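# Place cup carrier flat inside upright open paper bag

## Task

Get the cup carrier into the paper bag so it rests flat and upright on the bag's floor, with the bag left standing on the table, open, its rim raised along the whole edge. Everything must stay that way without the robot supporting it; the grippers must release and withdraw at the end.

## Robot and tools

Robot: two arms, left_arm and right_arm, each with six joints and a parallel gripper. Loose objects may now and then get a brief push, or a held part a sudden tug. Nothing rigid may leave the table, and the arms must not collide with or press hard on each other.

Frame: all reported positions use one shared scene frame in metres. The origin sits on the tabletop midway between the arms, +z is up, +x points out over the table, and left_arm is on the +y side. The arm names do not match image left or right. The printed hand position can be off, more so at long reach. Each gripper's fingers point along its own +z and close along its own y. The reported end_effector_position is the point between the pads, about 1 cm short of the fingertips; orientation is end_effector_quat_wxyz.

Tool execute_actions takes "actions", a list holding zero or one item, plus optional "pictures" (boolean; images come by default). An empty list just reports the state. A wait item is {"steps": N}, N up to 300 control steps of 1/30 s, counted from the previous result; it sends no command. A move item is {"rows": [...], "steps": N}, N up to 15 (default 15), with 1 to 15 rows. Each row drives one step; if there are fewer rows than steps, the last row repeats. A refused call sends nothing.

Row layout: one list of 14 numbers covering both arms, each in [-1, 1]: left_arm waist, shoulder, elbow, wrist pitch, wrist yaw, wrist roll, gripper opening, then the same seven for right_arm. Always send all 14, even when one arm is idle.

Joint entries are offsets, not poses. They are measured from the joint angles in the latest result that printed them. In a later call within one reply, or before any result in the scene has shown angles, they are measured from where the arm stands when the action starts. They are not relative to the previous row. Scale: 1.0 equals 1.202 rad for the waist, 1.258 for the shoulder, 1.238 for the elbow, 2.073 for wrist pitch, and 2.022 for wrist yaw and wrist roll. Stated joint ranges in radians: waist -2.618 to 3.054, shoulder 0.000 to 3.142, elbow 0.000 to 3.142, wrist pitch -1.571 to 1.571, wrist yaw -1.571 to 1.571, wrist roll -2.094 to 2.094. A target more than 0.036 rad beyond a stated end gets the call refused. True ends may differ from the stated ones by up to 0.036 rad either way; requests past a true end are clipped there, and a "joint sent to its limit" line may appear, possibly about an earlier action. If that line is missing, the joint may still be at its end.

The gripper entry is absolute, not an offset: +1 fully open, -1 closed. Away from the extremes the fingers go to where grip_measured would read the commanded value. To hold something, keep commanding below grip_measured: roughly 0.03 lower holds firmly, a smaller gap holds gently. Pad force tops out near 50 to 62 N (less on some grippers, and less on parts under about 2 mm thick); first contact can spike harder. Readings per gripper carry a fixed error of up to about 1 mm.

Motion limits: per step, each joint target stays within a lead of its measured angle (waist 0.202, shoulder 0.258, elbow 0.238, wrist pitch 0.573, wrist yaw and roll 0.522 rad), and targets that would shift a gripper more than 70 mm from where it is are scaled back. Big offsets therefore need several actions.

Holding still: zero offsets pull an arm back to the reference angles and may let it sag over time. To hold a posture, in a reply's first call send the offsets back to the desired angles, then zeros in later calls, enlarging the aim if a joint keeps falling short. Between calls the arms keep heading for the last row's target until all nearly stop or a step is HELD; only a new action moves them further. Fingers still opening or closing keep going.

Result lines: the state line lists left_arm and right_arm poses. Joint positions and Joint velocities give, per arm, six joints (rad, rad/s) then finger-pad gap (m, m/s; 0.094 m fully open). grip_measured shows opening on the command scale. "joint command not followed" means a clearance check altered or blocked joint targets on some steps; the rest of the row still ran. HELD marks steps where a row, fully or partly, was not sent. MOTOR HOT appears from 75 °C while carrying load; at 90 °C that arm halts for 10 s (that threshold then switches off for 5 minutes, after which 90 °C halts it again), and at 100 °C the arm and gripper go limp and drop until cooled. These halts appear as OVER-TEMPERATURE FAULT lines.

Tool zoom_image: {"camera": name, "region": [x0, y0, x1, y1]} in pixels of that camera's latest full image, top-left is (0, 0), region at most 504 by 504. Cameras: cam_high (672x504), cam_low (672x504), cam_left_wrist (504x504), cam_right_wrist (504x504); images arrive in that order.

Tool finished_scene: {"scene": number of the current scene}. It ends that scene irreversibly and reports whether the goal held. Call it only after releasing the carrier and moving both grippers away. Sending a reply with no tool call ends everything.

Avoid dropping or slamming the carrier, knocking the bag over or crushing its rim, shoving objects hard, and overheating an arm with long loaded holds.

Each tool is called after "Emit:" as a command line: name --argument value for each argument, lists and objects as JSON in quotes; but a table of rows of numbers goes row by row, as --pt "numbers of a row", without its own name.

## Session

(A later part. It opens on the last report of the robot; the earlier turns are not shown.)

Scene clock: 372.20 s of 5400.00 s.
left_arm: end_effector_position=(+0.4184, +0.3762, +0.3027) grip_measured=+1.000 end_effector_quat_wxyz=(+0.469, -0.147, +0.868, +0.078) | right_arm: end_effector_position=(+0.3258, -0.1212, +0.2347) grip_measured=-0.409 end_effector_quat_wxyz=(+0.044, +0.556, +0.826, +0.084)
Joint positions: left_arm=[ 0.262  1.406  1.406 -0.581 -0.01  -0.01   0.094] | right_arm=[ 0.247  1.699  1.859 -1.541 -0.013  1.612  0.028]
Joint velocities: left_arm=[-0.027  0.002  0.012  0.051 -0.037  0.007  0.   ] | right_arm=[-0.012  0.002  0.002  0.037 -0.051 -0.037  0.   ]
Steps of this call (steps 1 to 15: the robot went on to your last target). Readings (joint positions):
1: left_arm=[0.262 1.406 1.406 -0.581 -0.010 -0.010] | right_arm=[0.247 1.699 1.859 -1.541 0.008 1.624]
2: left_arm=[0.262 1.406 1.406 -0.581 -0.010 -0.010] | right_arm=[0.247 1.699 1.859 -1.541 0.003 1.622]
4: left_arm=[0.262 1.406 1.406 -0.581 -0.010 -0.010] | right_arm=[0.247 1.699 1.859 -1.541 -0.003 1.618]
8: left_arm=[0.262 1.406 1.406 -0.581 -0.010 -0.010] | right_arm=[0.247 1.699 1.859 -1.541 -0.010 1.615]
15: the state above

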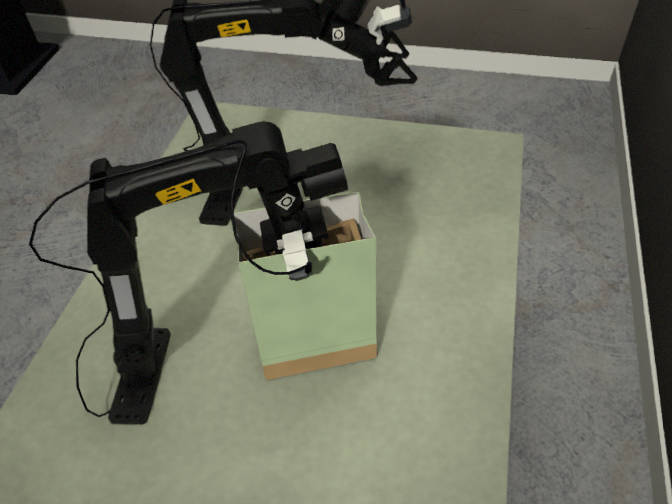

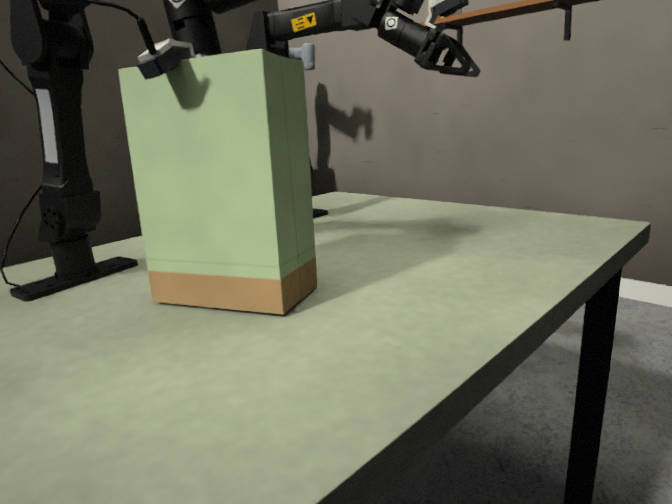

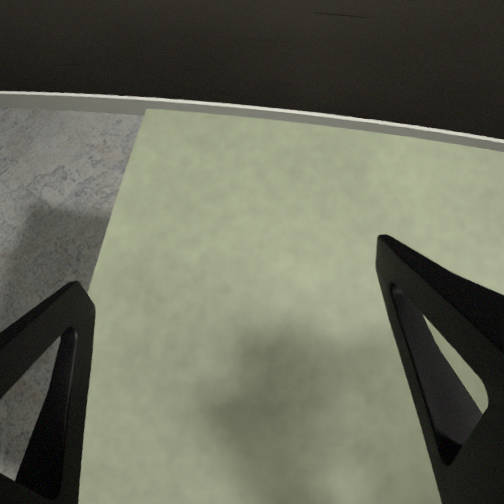

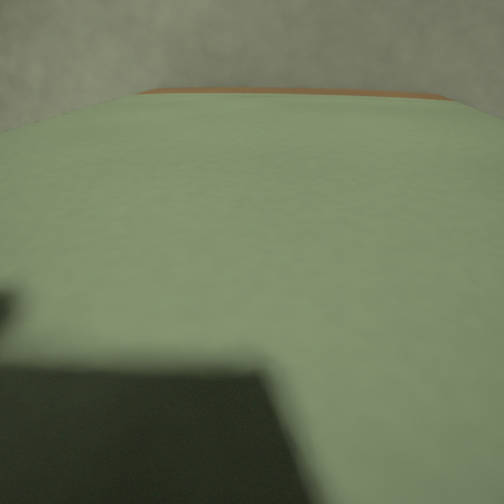

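Emit:
execute_actions --actions '[{"rows":[[0,0,0,0,0,0,1,-0.025,0,0,0,0,0,-0.47],[0,0,0,0,0,0,1,-0.025,0,-0.02,0,0,0,-0.47],[0,0,0,0,0,0,1,-0.025,0,-0.03,0,0,0,-0.47],[0,0,0,0,0,0,1,-0.025,0.01,-0.04,0,0,0,-0.47],[0,0,0,0,0,0,1,-0.025,0.02,-0.05,0,0,0,-0.47],[0,0,0,0,0,0,1,-0.025,0.025,-0.06,-0.01,0,0,-0.47]]}]'

Emit:
zoom_image --camera "cam_high" --region '[210,130,410,330]'

Scene clock: 379.23 s of 5400.00 s.
left_arm: end_effector_position=(+0.4184, +0.3762, +0.3027) grip_measured=+1.000 end_effector_quat_wxyz=(+0.469, -0.147, +0.868, +0.078) | right_arm: end_effector_position=(+0.3219, -0.1305, +0.2084) grip_measured=-0.409 end_effector_quat_wxyz=(+0.019, +0.567, +0.823, +0.044)
Joint positions: left_arm=[ 0.262  1.406  1.406 -0.581 -0.01  -0.01   0.094] | right_arm=[ 0.225  1.729  1.796 -1.543 -0.015  1.612  0.028]
Joint velocities: left_arm=[-0.002  0.007 -0.007  0.037  0.007 -0.081  0.   ] | right_arm=[ 0.012 -0.022  0.012  0.007 -0.022  0.007 -0.   ]
joint sent to its limit (right arm) — the command would take joint 4 (wrist pitch) past its lower limit, so that joint was sent only as far as its limit.
Steps of this call (steps 1 to 15: the robot went on to your last target; steps 16 to 90: nothing new was sent; then 3.53 s passed at rest; steps 91 to 105: all 15 steps of this action). Readings (joint positions):
91: left_arm=[0.262 1.406 1.406 -0.581 -0.010 -0.010] | right_arm=[0.245 1.699 1.859 -1.541 -0.015 1.612]
92: left_arm=[0.262 1.406 1.406 -0.581 -0.010 -0.010] | right_arm=[0.241 1.699 1.859 -1.541 -0.015 1.612]
94: left_arm=[0.262 1.406 1.406 -0.581 -0.010 -0.010] | right_arm=[0.231 1.699 1.850 -1.541 -0.015 1.612]
98: left_arm=[0.262 1.406 1.406 -0.581 -0.010 -0.010] | right_arm=[0.225 1.712 1.809 -1.542 -0.015 1.612]
105: the state above

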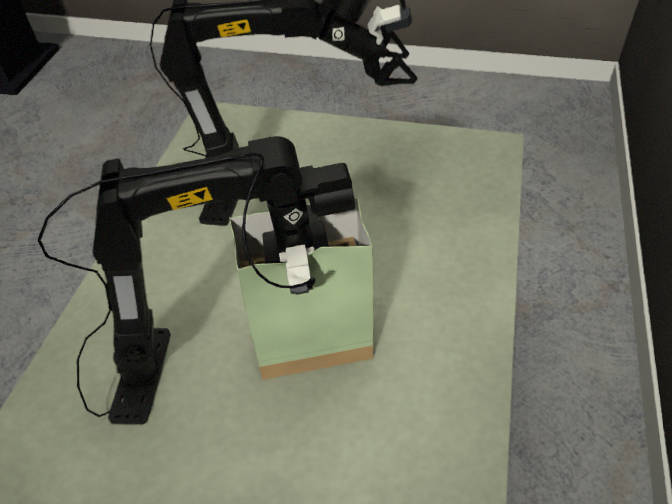

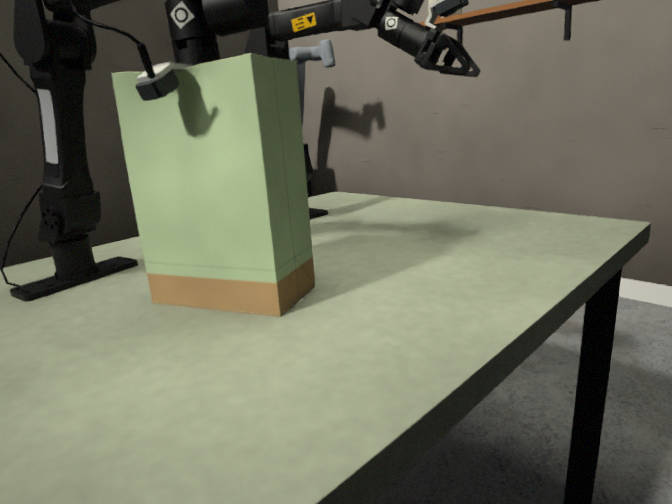

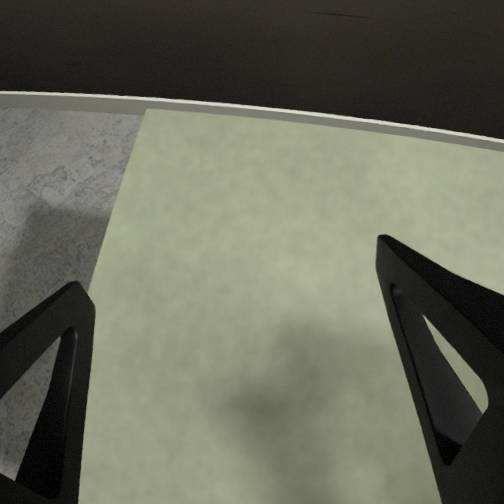

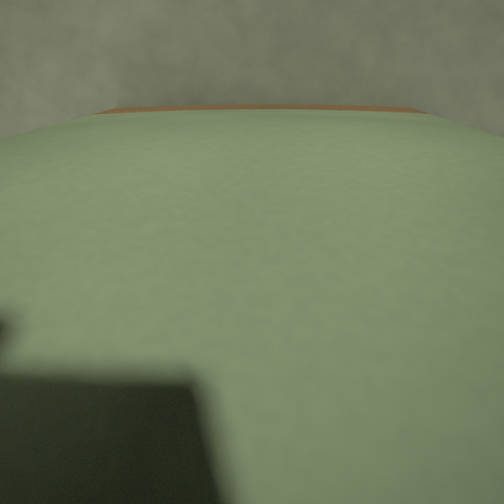

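Region (210, 130, 410, 330) of cam_high's 672x504 image, scaled by 2.520, with more detail than that image has.

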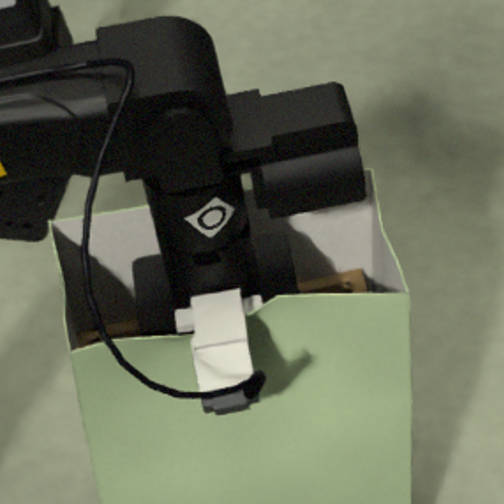

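Emit:
execute_actions --actions '[{"rows":[[0,0,0,0,0,0,1,0.012,-0.035,0.02,0,0,0,-0.47]]}]'

Emit:
execute_actions --actions '[{"rows":[[0,0,0,0,0,0,1,0,0,0,0,0,0,-0.42],[0,0,0,0,0,0,1,0,0,0,0,0,0,-0.4],[0,0,0,0,0,0,1,0,0,0,0,0,0,-0.38],[0,0,0,0,0,0,1,0,0,0,0,0,0,-0.35],[0,0,0,0,0,0,1,0,0,0,0,0,0,-0.3],[0,0,0,0,0,0,1,0,0,0,0,0,0,-0.2],[0,0,0,0,0,0,1,0,0,0,0,0,0,-0.1]]}]' --pictures false

Emit:
execute_actions --actions '[{"rows":[[0,0,0,0,0,0,1,0,-0.04,0.04,0,0,0,-0.1],[0,0,0,0,0,0,1,0,-0.06,0.07,0,0,0,-0.1],[0,0,0,0,0,0,1,0,-0.08,0.1,0,0,0,-0.1],[0,0,0,0,0,0,1,0,-0.1,0.14,0,0,0,-0.1],[0,0,0,0,0,0,1,0,-0.12,0.18,0,0,0,-0.1],[0,0,0,0,0,0,1,0,-0.14,0.22,0,0,0,-0.1],[0,0,0,0,0,0,1,0,-0.16,0.26,0,0,0,-0.1],[0,0,0,0,0,0,1,0,-0.18,0.3,0,0,0,-0.1],[0,0,0,0,0,0,1,0,-0.2,0.35,0,0,0,-0.1],[0,0,0,0,0,0,1,0,-0.21,0.4,0,0,0,-0.1]]}]' --pictures false

Emit:
execute_actions --actions '[{"steps":15}]'

Scene clock: 396.03 s of 5400.00 s.
left_arm: end_effector_position=(+0.4184, +0.3762, +0.3027) grip_measured=+1.000 end_effector_quat_wxyz=(+0.469, -0.147, +0.868, +0.078) | right_arm: end_effector_position=(+0.3200, -0.1314, +0.2152) grip_measured=-0.409 end_effector_quat_wxyz=(+0.025, +0.566, +0.822, +0.054)
Joint positions: left_arm=[ 0.262  1.406  1.406 -0.581 -0.01  -0.01   0.094] | right_arm=[ 0.225  1.706  1.796 -1.543 -0.015  1.612  0.028]
Joint velocities: left_arm=[ 0.002 -0.007  0.012 -0.022 -0.066 -0.051  0.   ] | right_arm=[-0.007  0.002  0.017  0.022  0.051 -0.022  0.001]
joint sent to its limit (right arm) — the command would take joint 4 (wrist pitch) past its lower limit, so that joint was sent only as far as its limit.
Steps of this call (steps 1 to 15: the robot went on to your last target; steps 16 to 90: nothing new was sent; then 13.30 s passed at rest; steps 91 to 105: all 15 steps of this action). Readings (joint positions):
91: left_arm=[0.262 1.406 1.406 -0.581 -0.010 -0.010] | right_arm=[0.225 1.727 1.796 -1.543 -0.015 1.612]
92: left_arm=[0.262 1.406 1.406 -0.581 -0.010 -0.010] | right_arm=[0.225 1.725 1.796 -1.543 -0.015 1.612]
94: left_arm=[0.262 1.406 1.406 -0.581 -0.010 -0.010] | right_arm=[0.225 1.717 1.796 -1.543 -0.015 1.612]
98: left_arm=[0.262 1.406 1.406 -0.581 -0.010 -0.010] | right_arm=[0.225 1.706 1.796 -1.543 -0.015 1.612]
105: the state above

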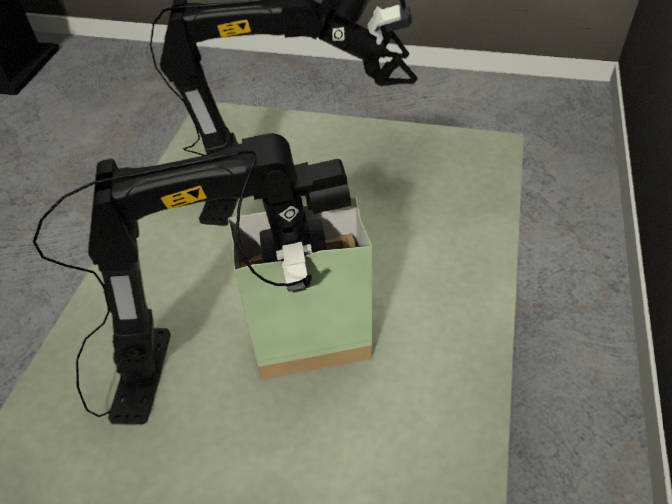

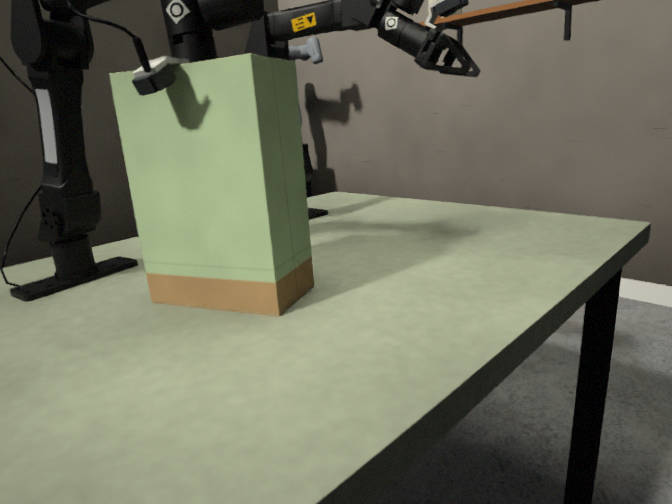

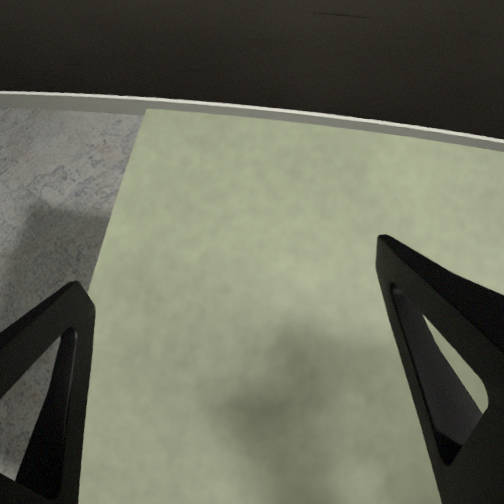

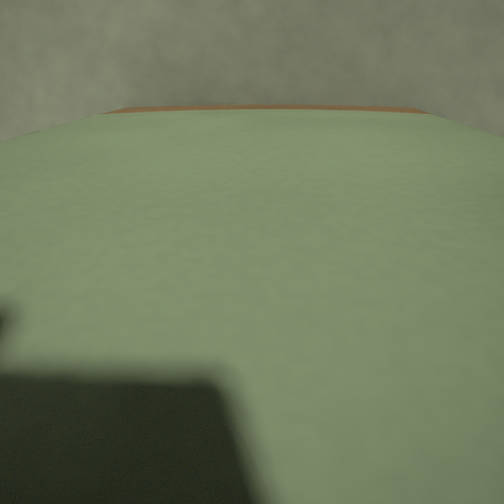

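Scene clock: 396.53 s of 5400.00 s.
left_arm: end_effector_position=(+0.4184, +0.3762, +0.3027) grip_measured=+1.000 end_effector_quat_wxyz=(+0.469, -0.147, +0.868, +0.078) | right_arm: end_effector_position=(+0.3200, -0.1314, +0.2152) grip_measured=-0.103 end_effector_quat_wxyz=(+0.025, +0.566, +0.822, +0.054)
Joint positions: left_arm=[ 0.262  1.406  1.406 -0.581 -0.01  -0.01   0.094] | right_arm=[ 0.225  1.706  1.796 -1.543 -0.015  1.612  0.042]
Joint velocities: left_arm=[ 0.002  0.002  0.002  0.007  0.007 -0.022  0.   ] | right_arm=[ 0.022 -0.007 -0.002 -0.022  0.007 -0.051  0.   ]
Steps of this call (steps 1 to 15: all 15 steps of this action). Readings (joint positions):
1: left_arm=[0.262 1.406 1.406 -0.581 -0.010 -0.010] | right_arm=[0.225 1.706 1.796 -1.543 -0.015 1.612]
2: left_arm=[0.262 1.406 1.406 -0.581 -0.010 -0.010] | right_arm=[0.225 1.706 1.796 -1.543 -0.015 1.612]
4: left_arm=[0.262 1.406 1.406 -0.581 -0.010 -0.010] | right_arm=[0.225 1.706 1.796 -1.543 -0.015 1.612]
8: left_arm=[0.262 1.406 1.406 -0.581 -0.010 -0.010] | right_arm=[0.225 1.706 1.796 -1.543 -0.015 1.612]
15: the state above

Scene clock: 397.03 s of 5400.00 s.
left_arm: end_effector_position=(+0.4184, +0.3762, +0.3027) grip_measured=+1.000 end_effector_quat_wxyz=(+0.469, -0.147, +0.868, +0.078) | right_arm: end_effector_position=(+0.2974, -0.1410, +0.4416) grip_measured=-0.103 end_effector_quat_wxyz=(+0.219, +0.512, +0.748, +0.361)
Joint positions: left_arm=[ 0.262  1.406  1.406 -0.581 -0.01  -0.01   0.094] | right_arm=[ 0.225  1.445  2.272 -1.526 -0.015  1.612  0.042]
Joint velocities: left_arm=[-0.007 -0.017 -0.007 -0.051  0.051  0.007  0.   ] | right_arm=[-0.017 -0.589  0.486 -0.051  0.022 -0.022 -0.   ]
Steps of this call (steps 1 to 15: all 15 steps of this action). Readings (joint positions):
1: left_arm=[0.262 1.406 1.406 -0.581 -0.010 -0.010] | right_arm=[0.225 1.704 1.798 -1.543 -0.015 1.612]
2: left_arm=[0.262 1.406 1.406 -0.581 -0.010 -0.010] | right_arm=[0.225 1.701 1.806 -1.543 -0.015 1.612]
4: left_arm=[0.262 1.406 1.406 -0.581 -0.010 -0.010] | right_arm=[0.225 1.682 1.850 -1.543 -0.015 1.612]
8: left_arm=[0.262 1.406 1.406 -0.581 -0.010 -0.010] | right_arm=[0.225 1.602 2.002 -1.539 -0.015 1.612]
15: the state above

Scene clock: 397.53 s of 5400.00 s.
left_arm: end_effector_position=(+0.4184, +0.3762, +0.3027) grip_measured=+1.000 end_effector_quat_wxyz=(+0.469, -0.147, +0.868, +0.078) | right_arm: end_effector_position=(+0.2928, -0.1430, +0.4511) grip_measured=-0.103 end_effector_quat_wxyz=(+0.227, +0.508, +0.743, +0.373)
Joint positions: left_arm=[ 0.262  1.406  1.406 -0.581 -0.01  -0.01   0.094] | right_arm=[ 0.225  1.434  2.293 -1.526 -0.015  1.612  0.042]
Joint velocities: left_arm=[0.022 0.012 0.002 0.037 0.022 0.051 0.   ] | right_arm=[ 0.022 -0.007 -0.042  0.037 -0.037 -0.022 -0.001]
Steps of this call (steps 1 to 15: the robot went on to your last target). Readings (joint positions):
1: left_arm=[0.262 1.406 1.406 -0.581 -0.010 -0.010] | right_arm=[0.225 1.428 2.284 -1.526 -0.015 1.612]
2: left_arm=[0.262 1.406 1.406 -0.581 -0.010 -0.010] | right_arm=[0.225 1.417 2.291 -1.526 -0.015 1.612]
4: left_arm=[0.262 1.406 1.406 -0.581 -0.010 -0.010] | right_arm=[0.225 1.412 2.293 -1.526 -0.015 1.612]
8: left_arm=[0.262 1.406 1.406 -0.581 -0.010 -0.010] | right_arm=[0.225 1.429 2.293 -1.526 -0.015 1.612]
15: the state above

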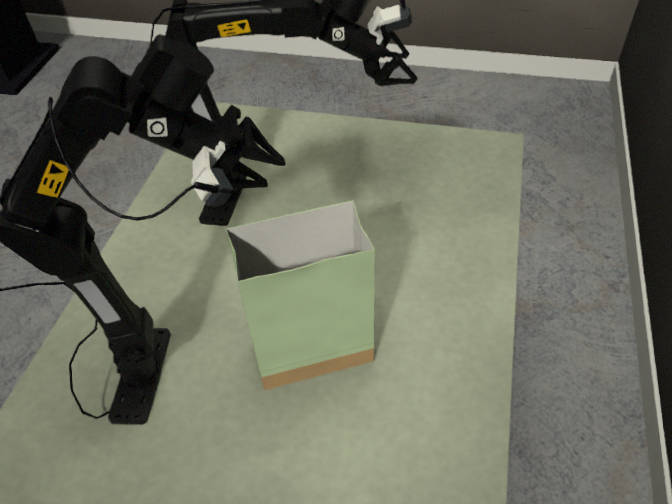

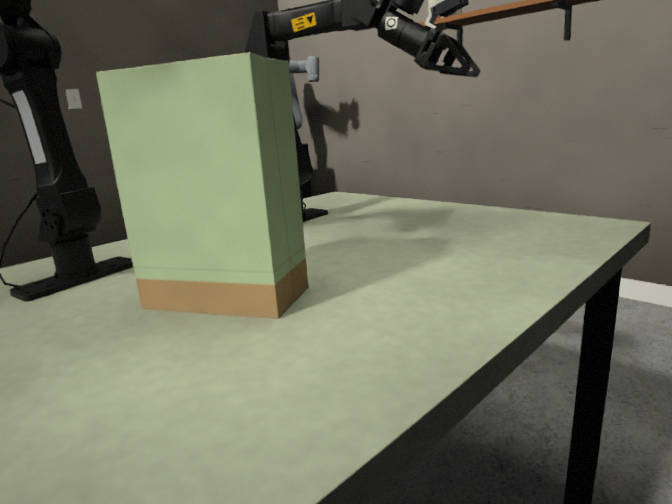

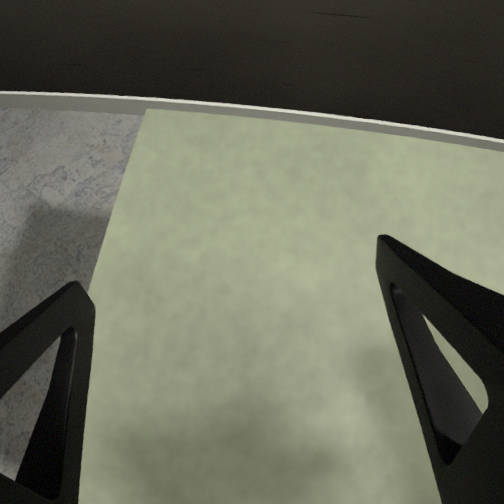

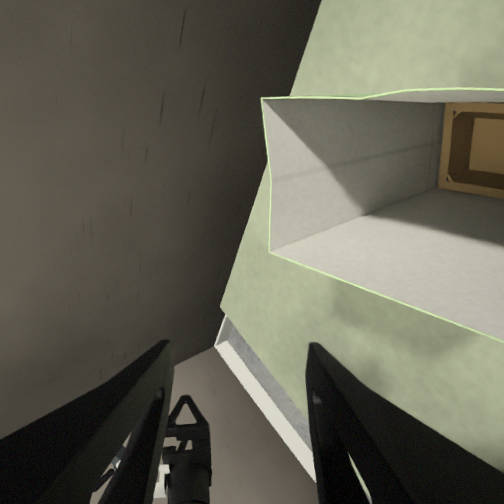

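Emit:
execute_actions --actions '[{"rows":[[0,0,0,0,0,0,1,0,-0.01,0,0,0,-0.797,-0.1]]}]' --pictures false

Emit:
execute_actions --actions '[{"steps":20}]'

Scene clock: 405.47 s of 5400.00 s.
left_arm: end_effector_position=(+0.4184, +0.3762, +0.3027) grip_measured=+1.000 end_effector_quat_wxyz=(+0.469, -0.147, +0.868, +0.078) | right_arm: end_effector_position=(+0.2928, -0.1430, +0.4511) grip_measured=-0.103 end_effector_quat_wxyz=(+0.412, -0.080, +0.896, +0.144)
Joint positions: left_arm=[ 0.262  1.406  1.406 -0.581 -0.01  -0.01   0.094] | right_arm=[ 0.225  1.434  2.293 -1.526 -0.015  0.235  0.042]
Joint velocities: left_arm=[ 0.007  0.002 -0.002  0.007 -0.007  0.022  0.   ] | right_arm=[-0.002 -0.007 -0.022 -0.007  0.051 -1.56   0.   ]
Steps of this call (steps 1 to 15: the robot went on to your last target; steps 16 to 90: nothing new was sent; then 4.43 s passed at rest; steps 91 to 105: all 15 steps of this action). Readings (joint positions):
91: left_arm=[0.262 1.406 1.406 -0.581 -0.010 -0.010] | right_arm=[0.225 1.434 2.293 -1.526 -0.015 1.533]
92: left_arm=[0.262 1.406 1.406 -0.581 -0.010 -0.010] | right_arm=[0.225 1.434 2.293 -1.526 -0.015 1.433]
94: left_arm=[0.262 1.406 1.406 -0.581 -0.010 -0.010] | right_arm=[0.225 1.434 2.293 -1.526 -0.015 1.237]
98: left_arm=[0.262 1.406 1.406 -0.581 -0.010 -0.010] | right_arm=[0.225 1.434 2.293 -1.526 -0.015 0.844]
105: the state above

Scene clock: 406.13 s of 5400.00 s.
left_arm: end_effector_position=(+0.4184, +0.3762, +0.3027) grip_measured=+1.000 end_effector_quat_wxyz=(+0.469, -0.147, +0.868, +0.078) | right_arm: end_effector_position=(+0.2928, -0.1430, +0.4511) grip_measured=-0.103 end_effector_quat_wxyz=(+0.426, -0.179, +0.882, +0.097)
Joint positions: left_arm=[ 0.262  1.406  1.406 -0.581 -0.01  -0.01   0.094] | right_arm=[ 0.225  1.434  2.293 -1.526 -0.015  0.012  0.042]
Joint velocities: left_arm=[ 0.007  0.002 -0.017  0.022 -0.037 -0.007  0.   ] | right_arm=[ 0.002 -0.012 -0.007 -0.007 -0.022 -0.007 -0.001]
Steps of this call (steps 1 to 20: the robot went on to your last target). Readings (joint positions):
1: left_arm=[0.262 1.406 1.406 -0.581 -0.010 -0.010] | right_arm=[0.225 1.434 2.293 -1.526 -0.015 0.190]
2: left_arm=[0.262 1.406 1.406 -0.581 -0.010 -0.010] | right_arm=[0.225 1.434 2.293 -1.526 -0.015 0.154]
4: left_arm=[0.262 1.406 1.406 -0.581 -0.010 -0.010] | right_arm=[0.225 1.434 2.293 -1.526 -0.015 0.101]
8: left_arm=[0.262 1.406 1.406 -0.581 -0.010 -0.010] | right_arm=[0.225 1.434 2.293 -1.526 -0.015 0.047]
20: the state above

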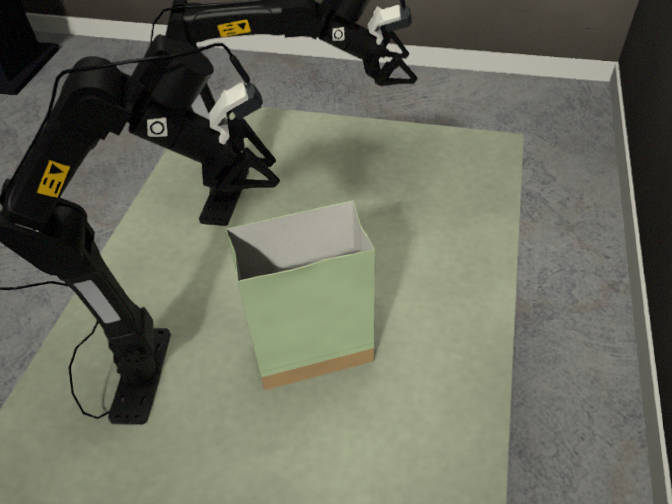

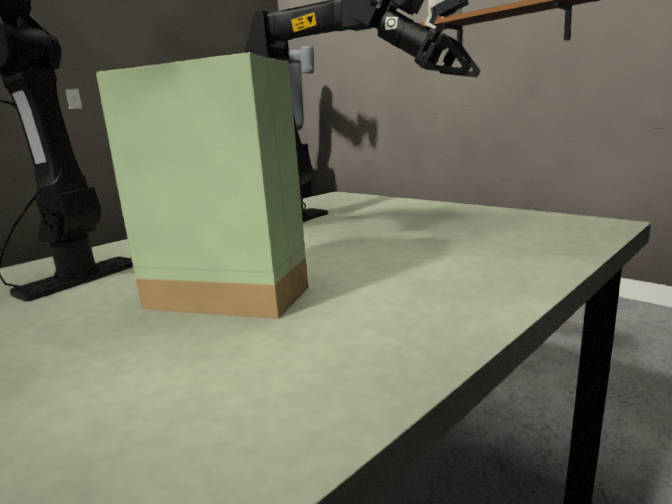

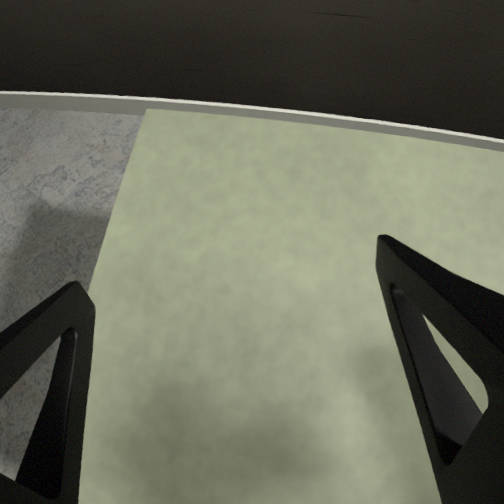

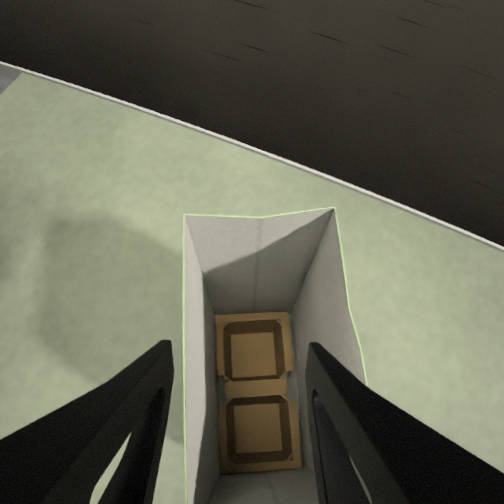

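Flat and upright. Clear away and finish.

Emit:
execute_actions --actions '[{"rows":[[0,0,0,0,0,0,1,-0.6,-0.1,0,0,0,0,1]]}]' --pictures false

Emit:
execute_actions --actions '[{"steps":10}]'

Scene clock: 414.47 s of 5400.00 s.
left_arm: end_effector_position=(+0.4184, +0.3762, +0.3027) grip_measured=+1.000 end_effector_quat_wxyz=(+0.469, -0.147, +0.868, +0.078) | right_arm: end_effector_position=(+0.2651, -0.3354, +0.4803) grip_measured=+0.998 end_effector_quat_wxyz=(+0.484, +0.135, +0.862, -0.069)
Joint positions: left_arm=[ 0.262  1.406  1.406 -0.581 -0.01  -0.01   0.094] | right_arm=[-0.484  1.309  2.284 -1.523 -0.008  0.009  0.094]
Joint velocities: left_arm=[ 0.012 -0.007 -0.007 -0.037  0.037 -0.007  0.   ] | right_arm=[-0.007 -0.012  0.017  0.066  0.066 -0.037  0.002]
Steps of this call (steps 1 to 15: the robot went on to your last target; steps 16 to 90: nothing new was sent; then 4.83 s passed at rest; steps 91 to 105: all 15 steps of this action). Readings (joint positions):
91: left_arm=[0.262 1.406 1.406 -0.581 -0.010 -0.010] | right_arm=[0.191 1.424 2.290 -1.524 -0.032 0.009]
92: left_arm=[0.262 1.406 1.406 -0.581 -0.010 -0.010] | right_arm=[0.121 1.411 2.284 -1.524 -0.034 0.009]
94: left_arm=[0.262 1.406 1.406 -0.581 -0.010 -0.010] | right_arm=[-0.033 1.376 2.284 -1.523 -0.027 0.009]
98: left_arm=[0.262 1.406 1.406 -0.581 -0.010 -0.010] | right_arm=[-0.337 1.316 2.284 -1.523 -0.018 0.009]
105: the state above

Scene clock: 414.80 s of 5400.00 s.
left_arm: end_effector_position=(+0.4184, +0.3762, +0.3027) grip_measured=+1.000 end_effector_quat_wxyz=(+0.469, -0.147, +0.868, +0.078) | right_arm: end_effector_position=(+0.2650, -0.3355, +0.4803) grip_measured=+0.998 end_effector_quat_wxyz=(+0.484, +0.135, +0.862, -0.069)
Joint positions: left_arm=[ 0.262  1.406  1.406 -0.581 -0.01  -0.01   0.094] | right_arm=[-0.485  1.309  2.284 -1.523 -0.008  0.009  0.094]
Joint velocities: left_arm=[ 0.012 -0.012 -0.002  0.081 -0.051 -0.022  0.   ] | right_arm=[-0.012  0.007 -0.007  0.051  0.007 -0.037  0.   ]
Steps of this call (steps 1 to 10: the robot went on to your last target). Readings (joint positions):
1: left_arm=[0.262 1.406 1.406 -0.581 -0.010 -0.010] | right_arm=[-0.485 1.309 2.284 -1.523 -0.008 0.009]
2: left_arm=[0.262 1.406 1.406 -0.581 -0.010 -0.010] | right_arm=[-0.485 1.309 2.284 -1.523 -0.008 0.009]
4: left_arm=[0.262 1.406 1.406 -0.581 -0.010 -0.010] | right_arm=[-0.485 1.309 2.284 -1.523 -0.008 0.009]
8: left_arm=[0.262 1.406 1.406 -0.581 -0.010 -0.010] | right_arm=[-0.485 1.309 2.284 -1.523 -0.008 0.009]
10: the state above

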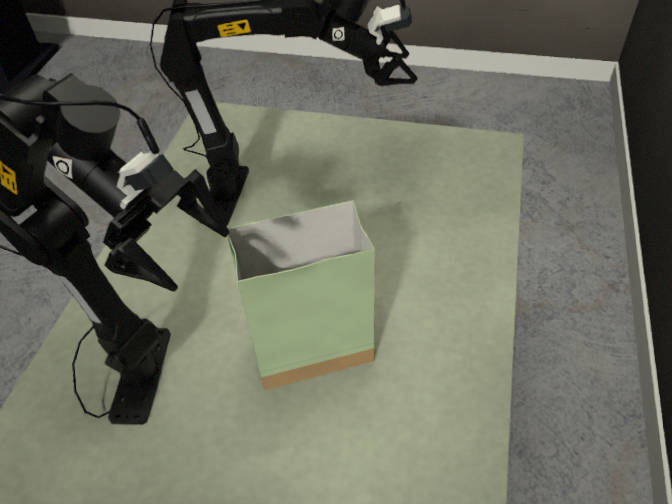

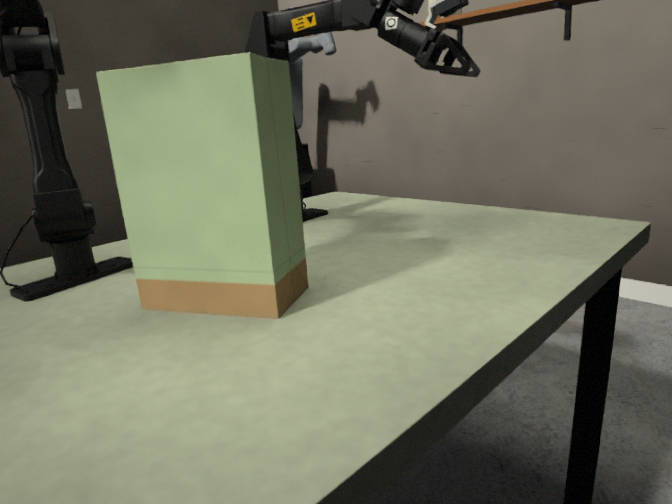

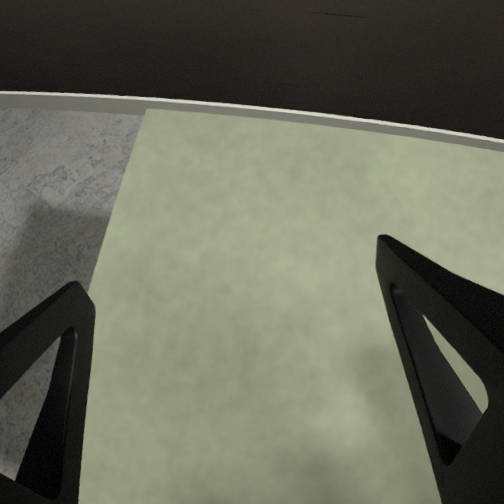

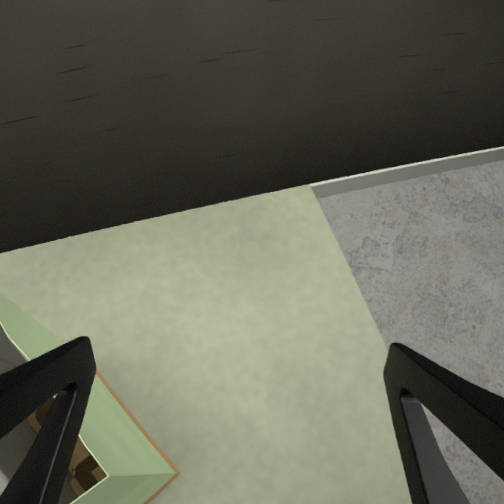

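Emit:
finished_scene --scene 1

The scene is finished: the task was done.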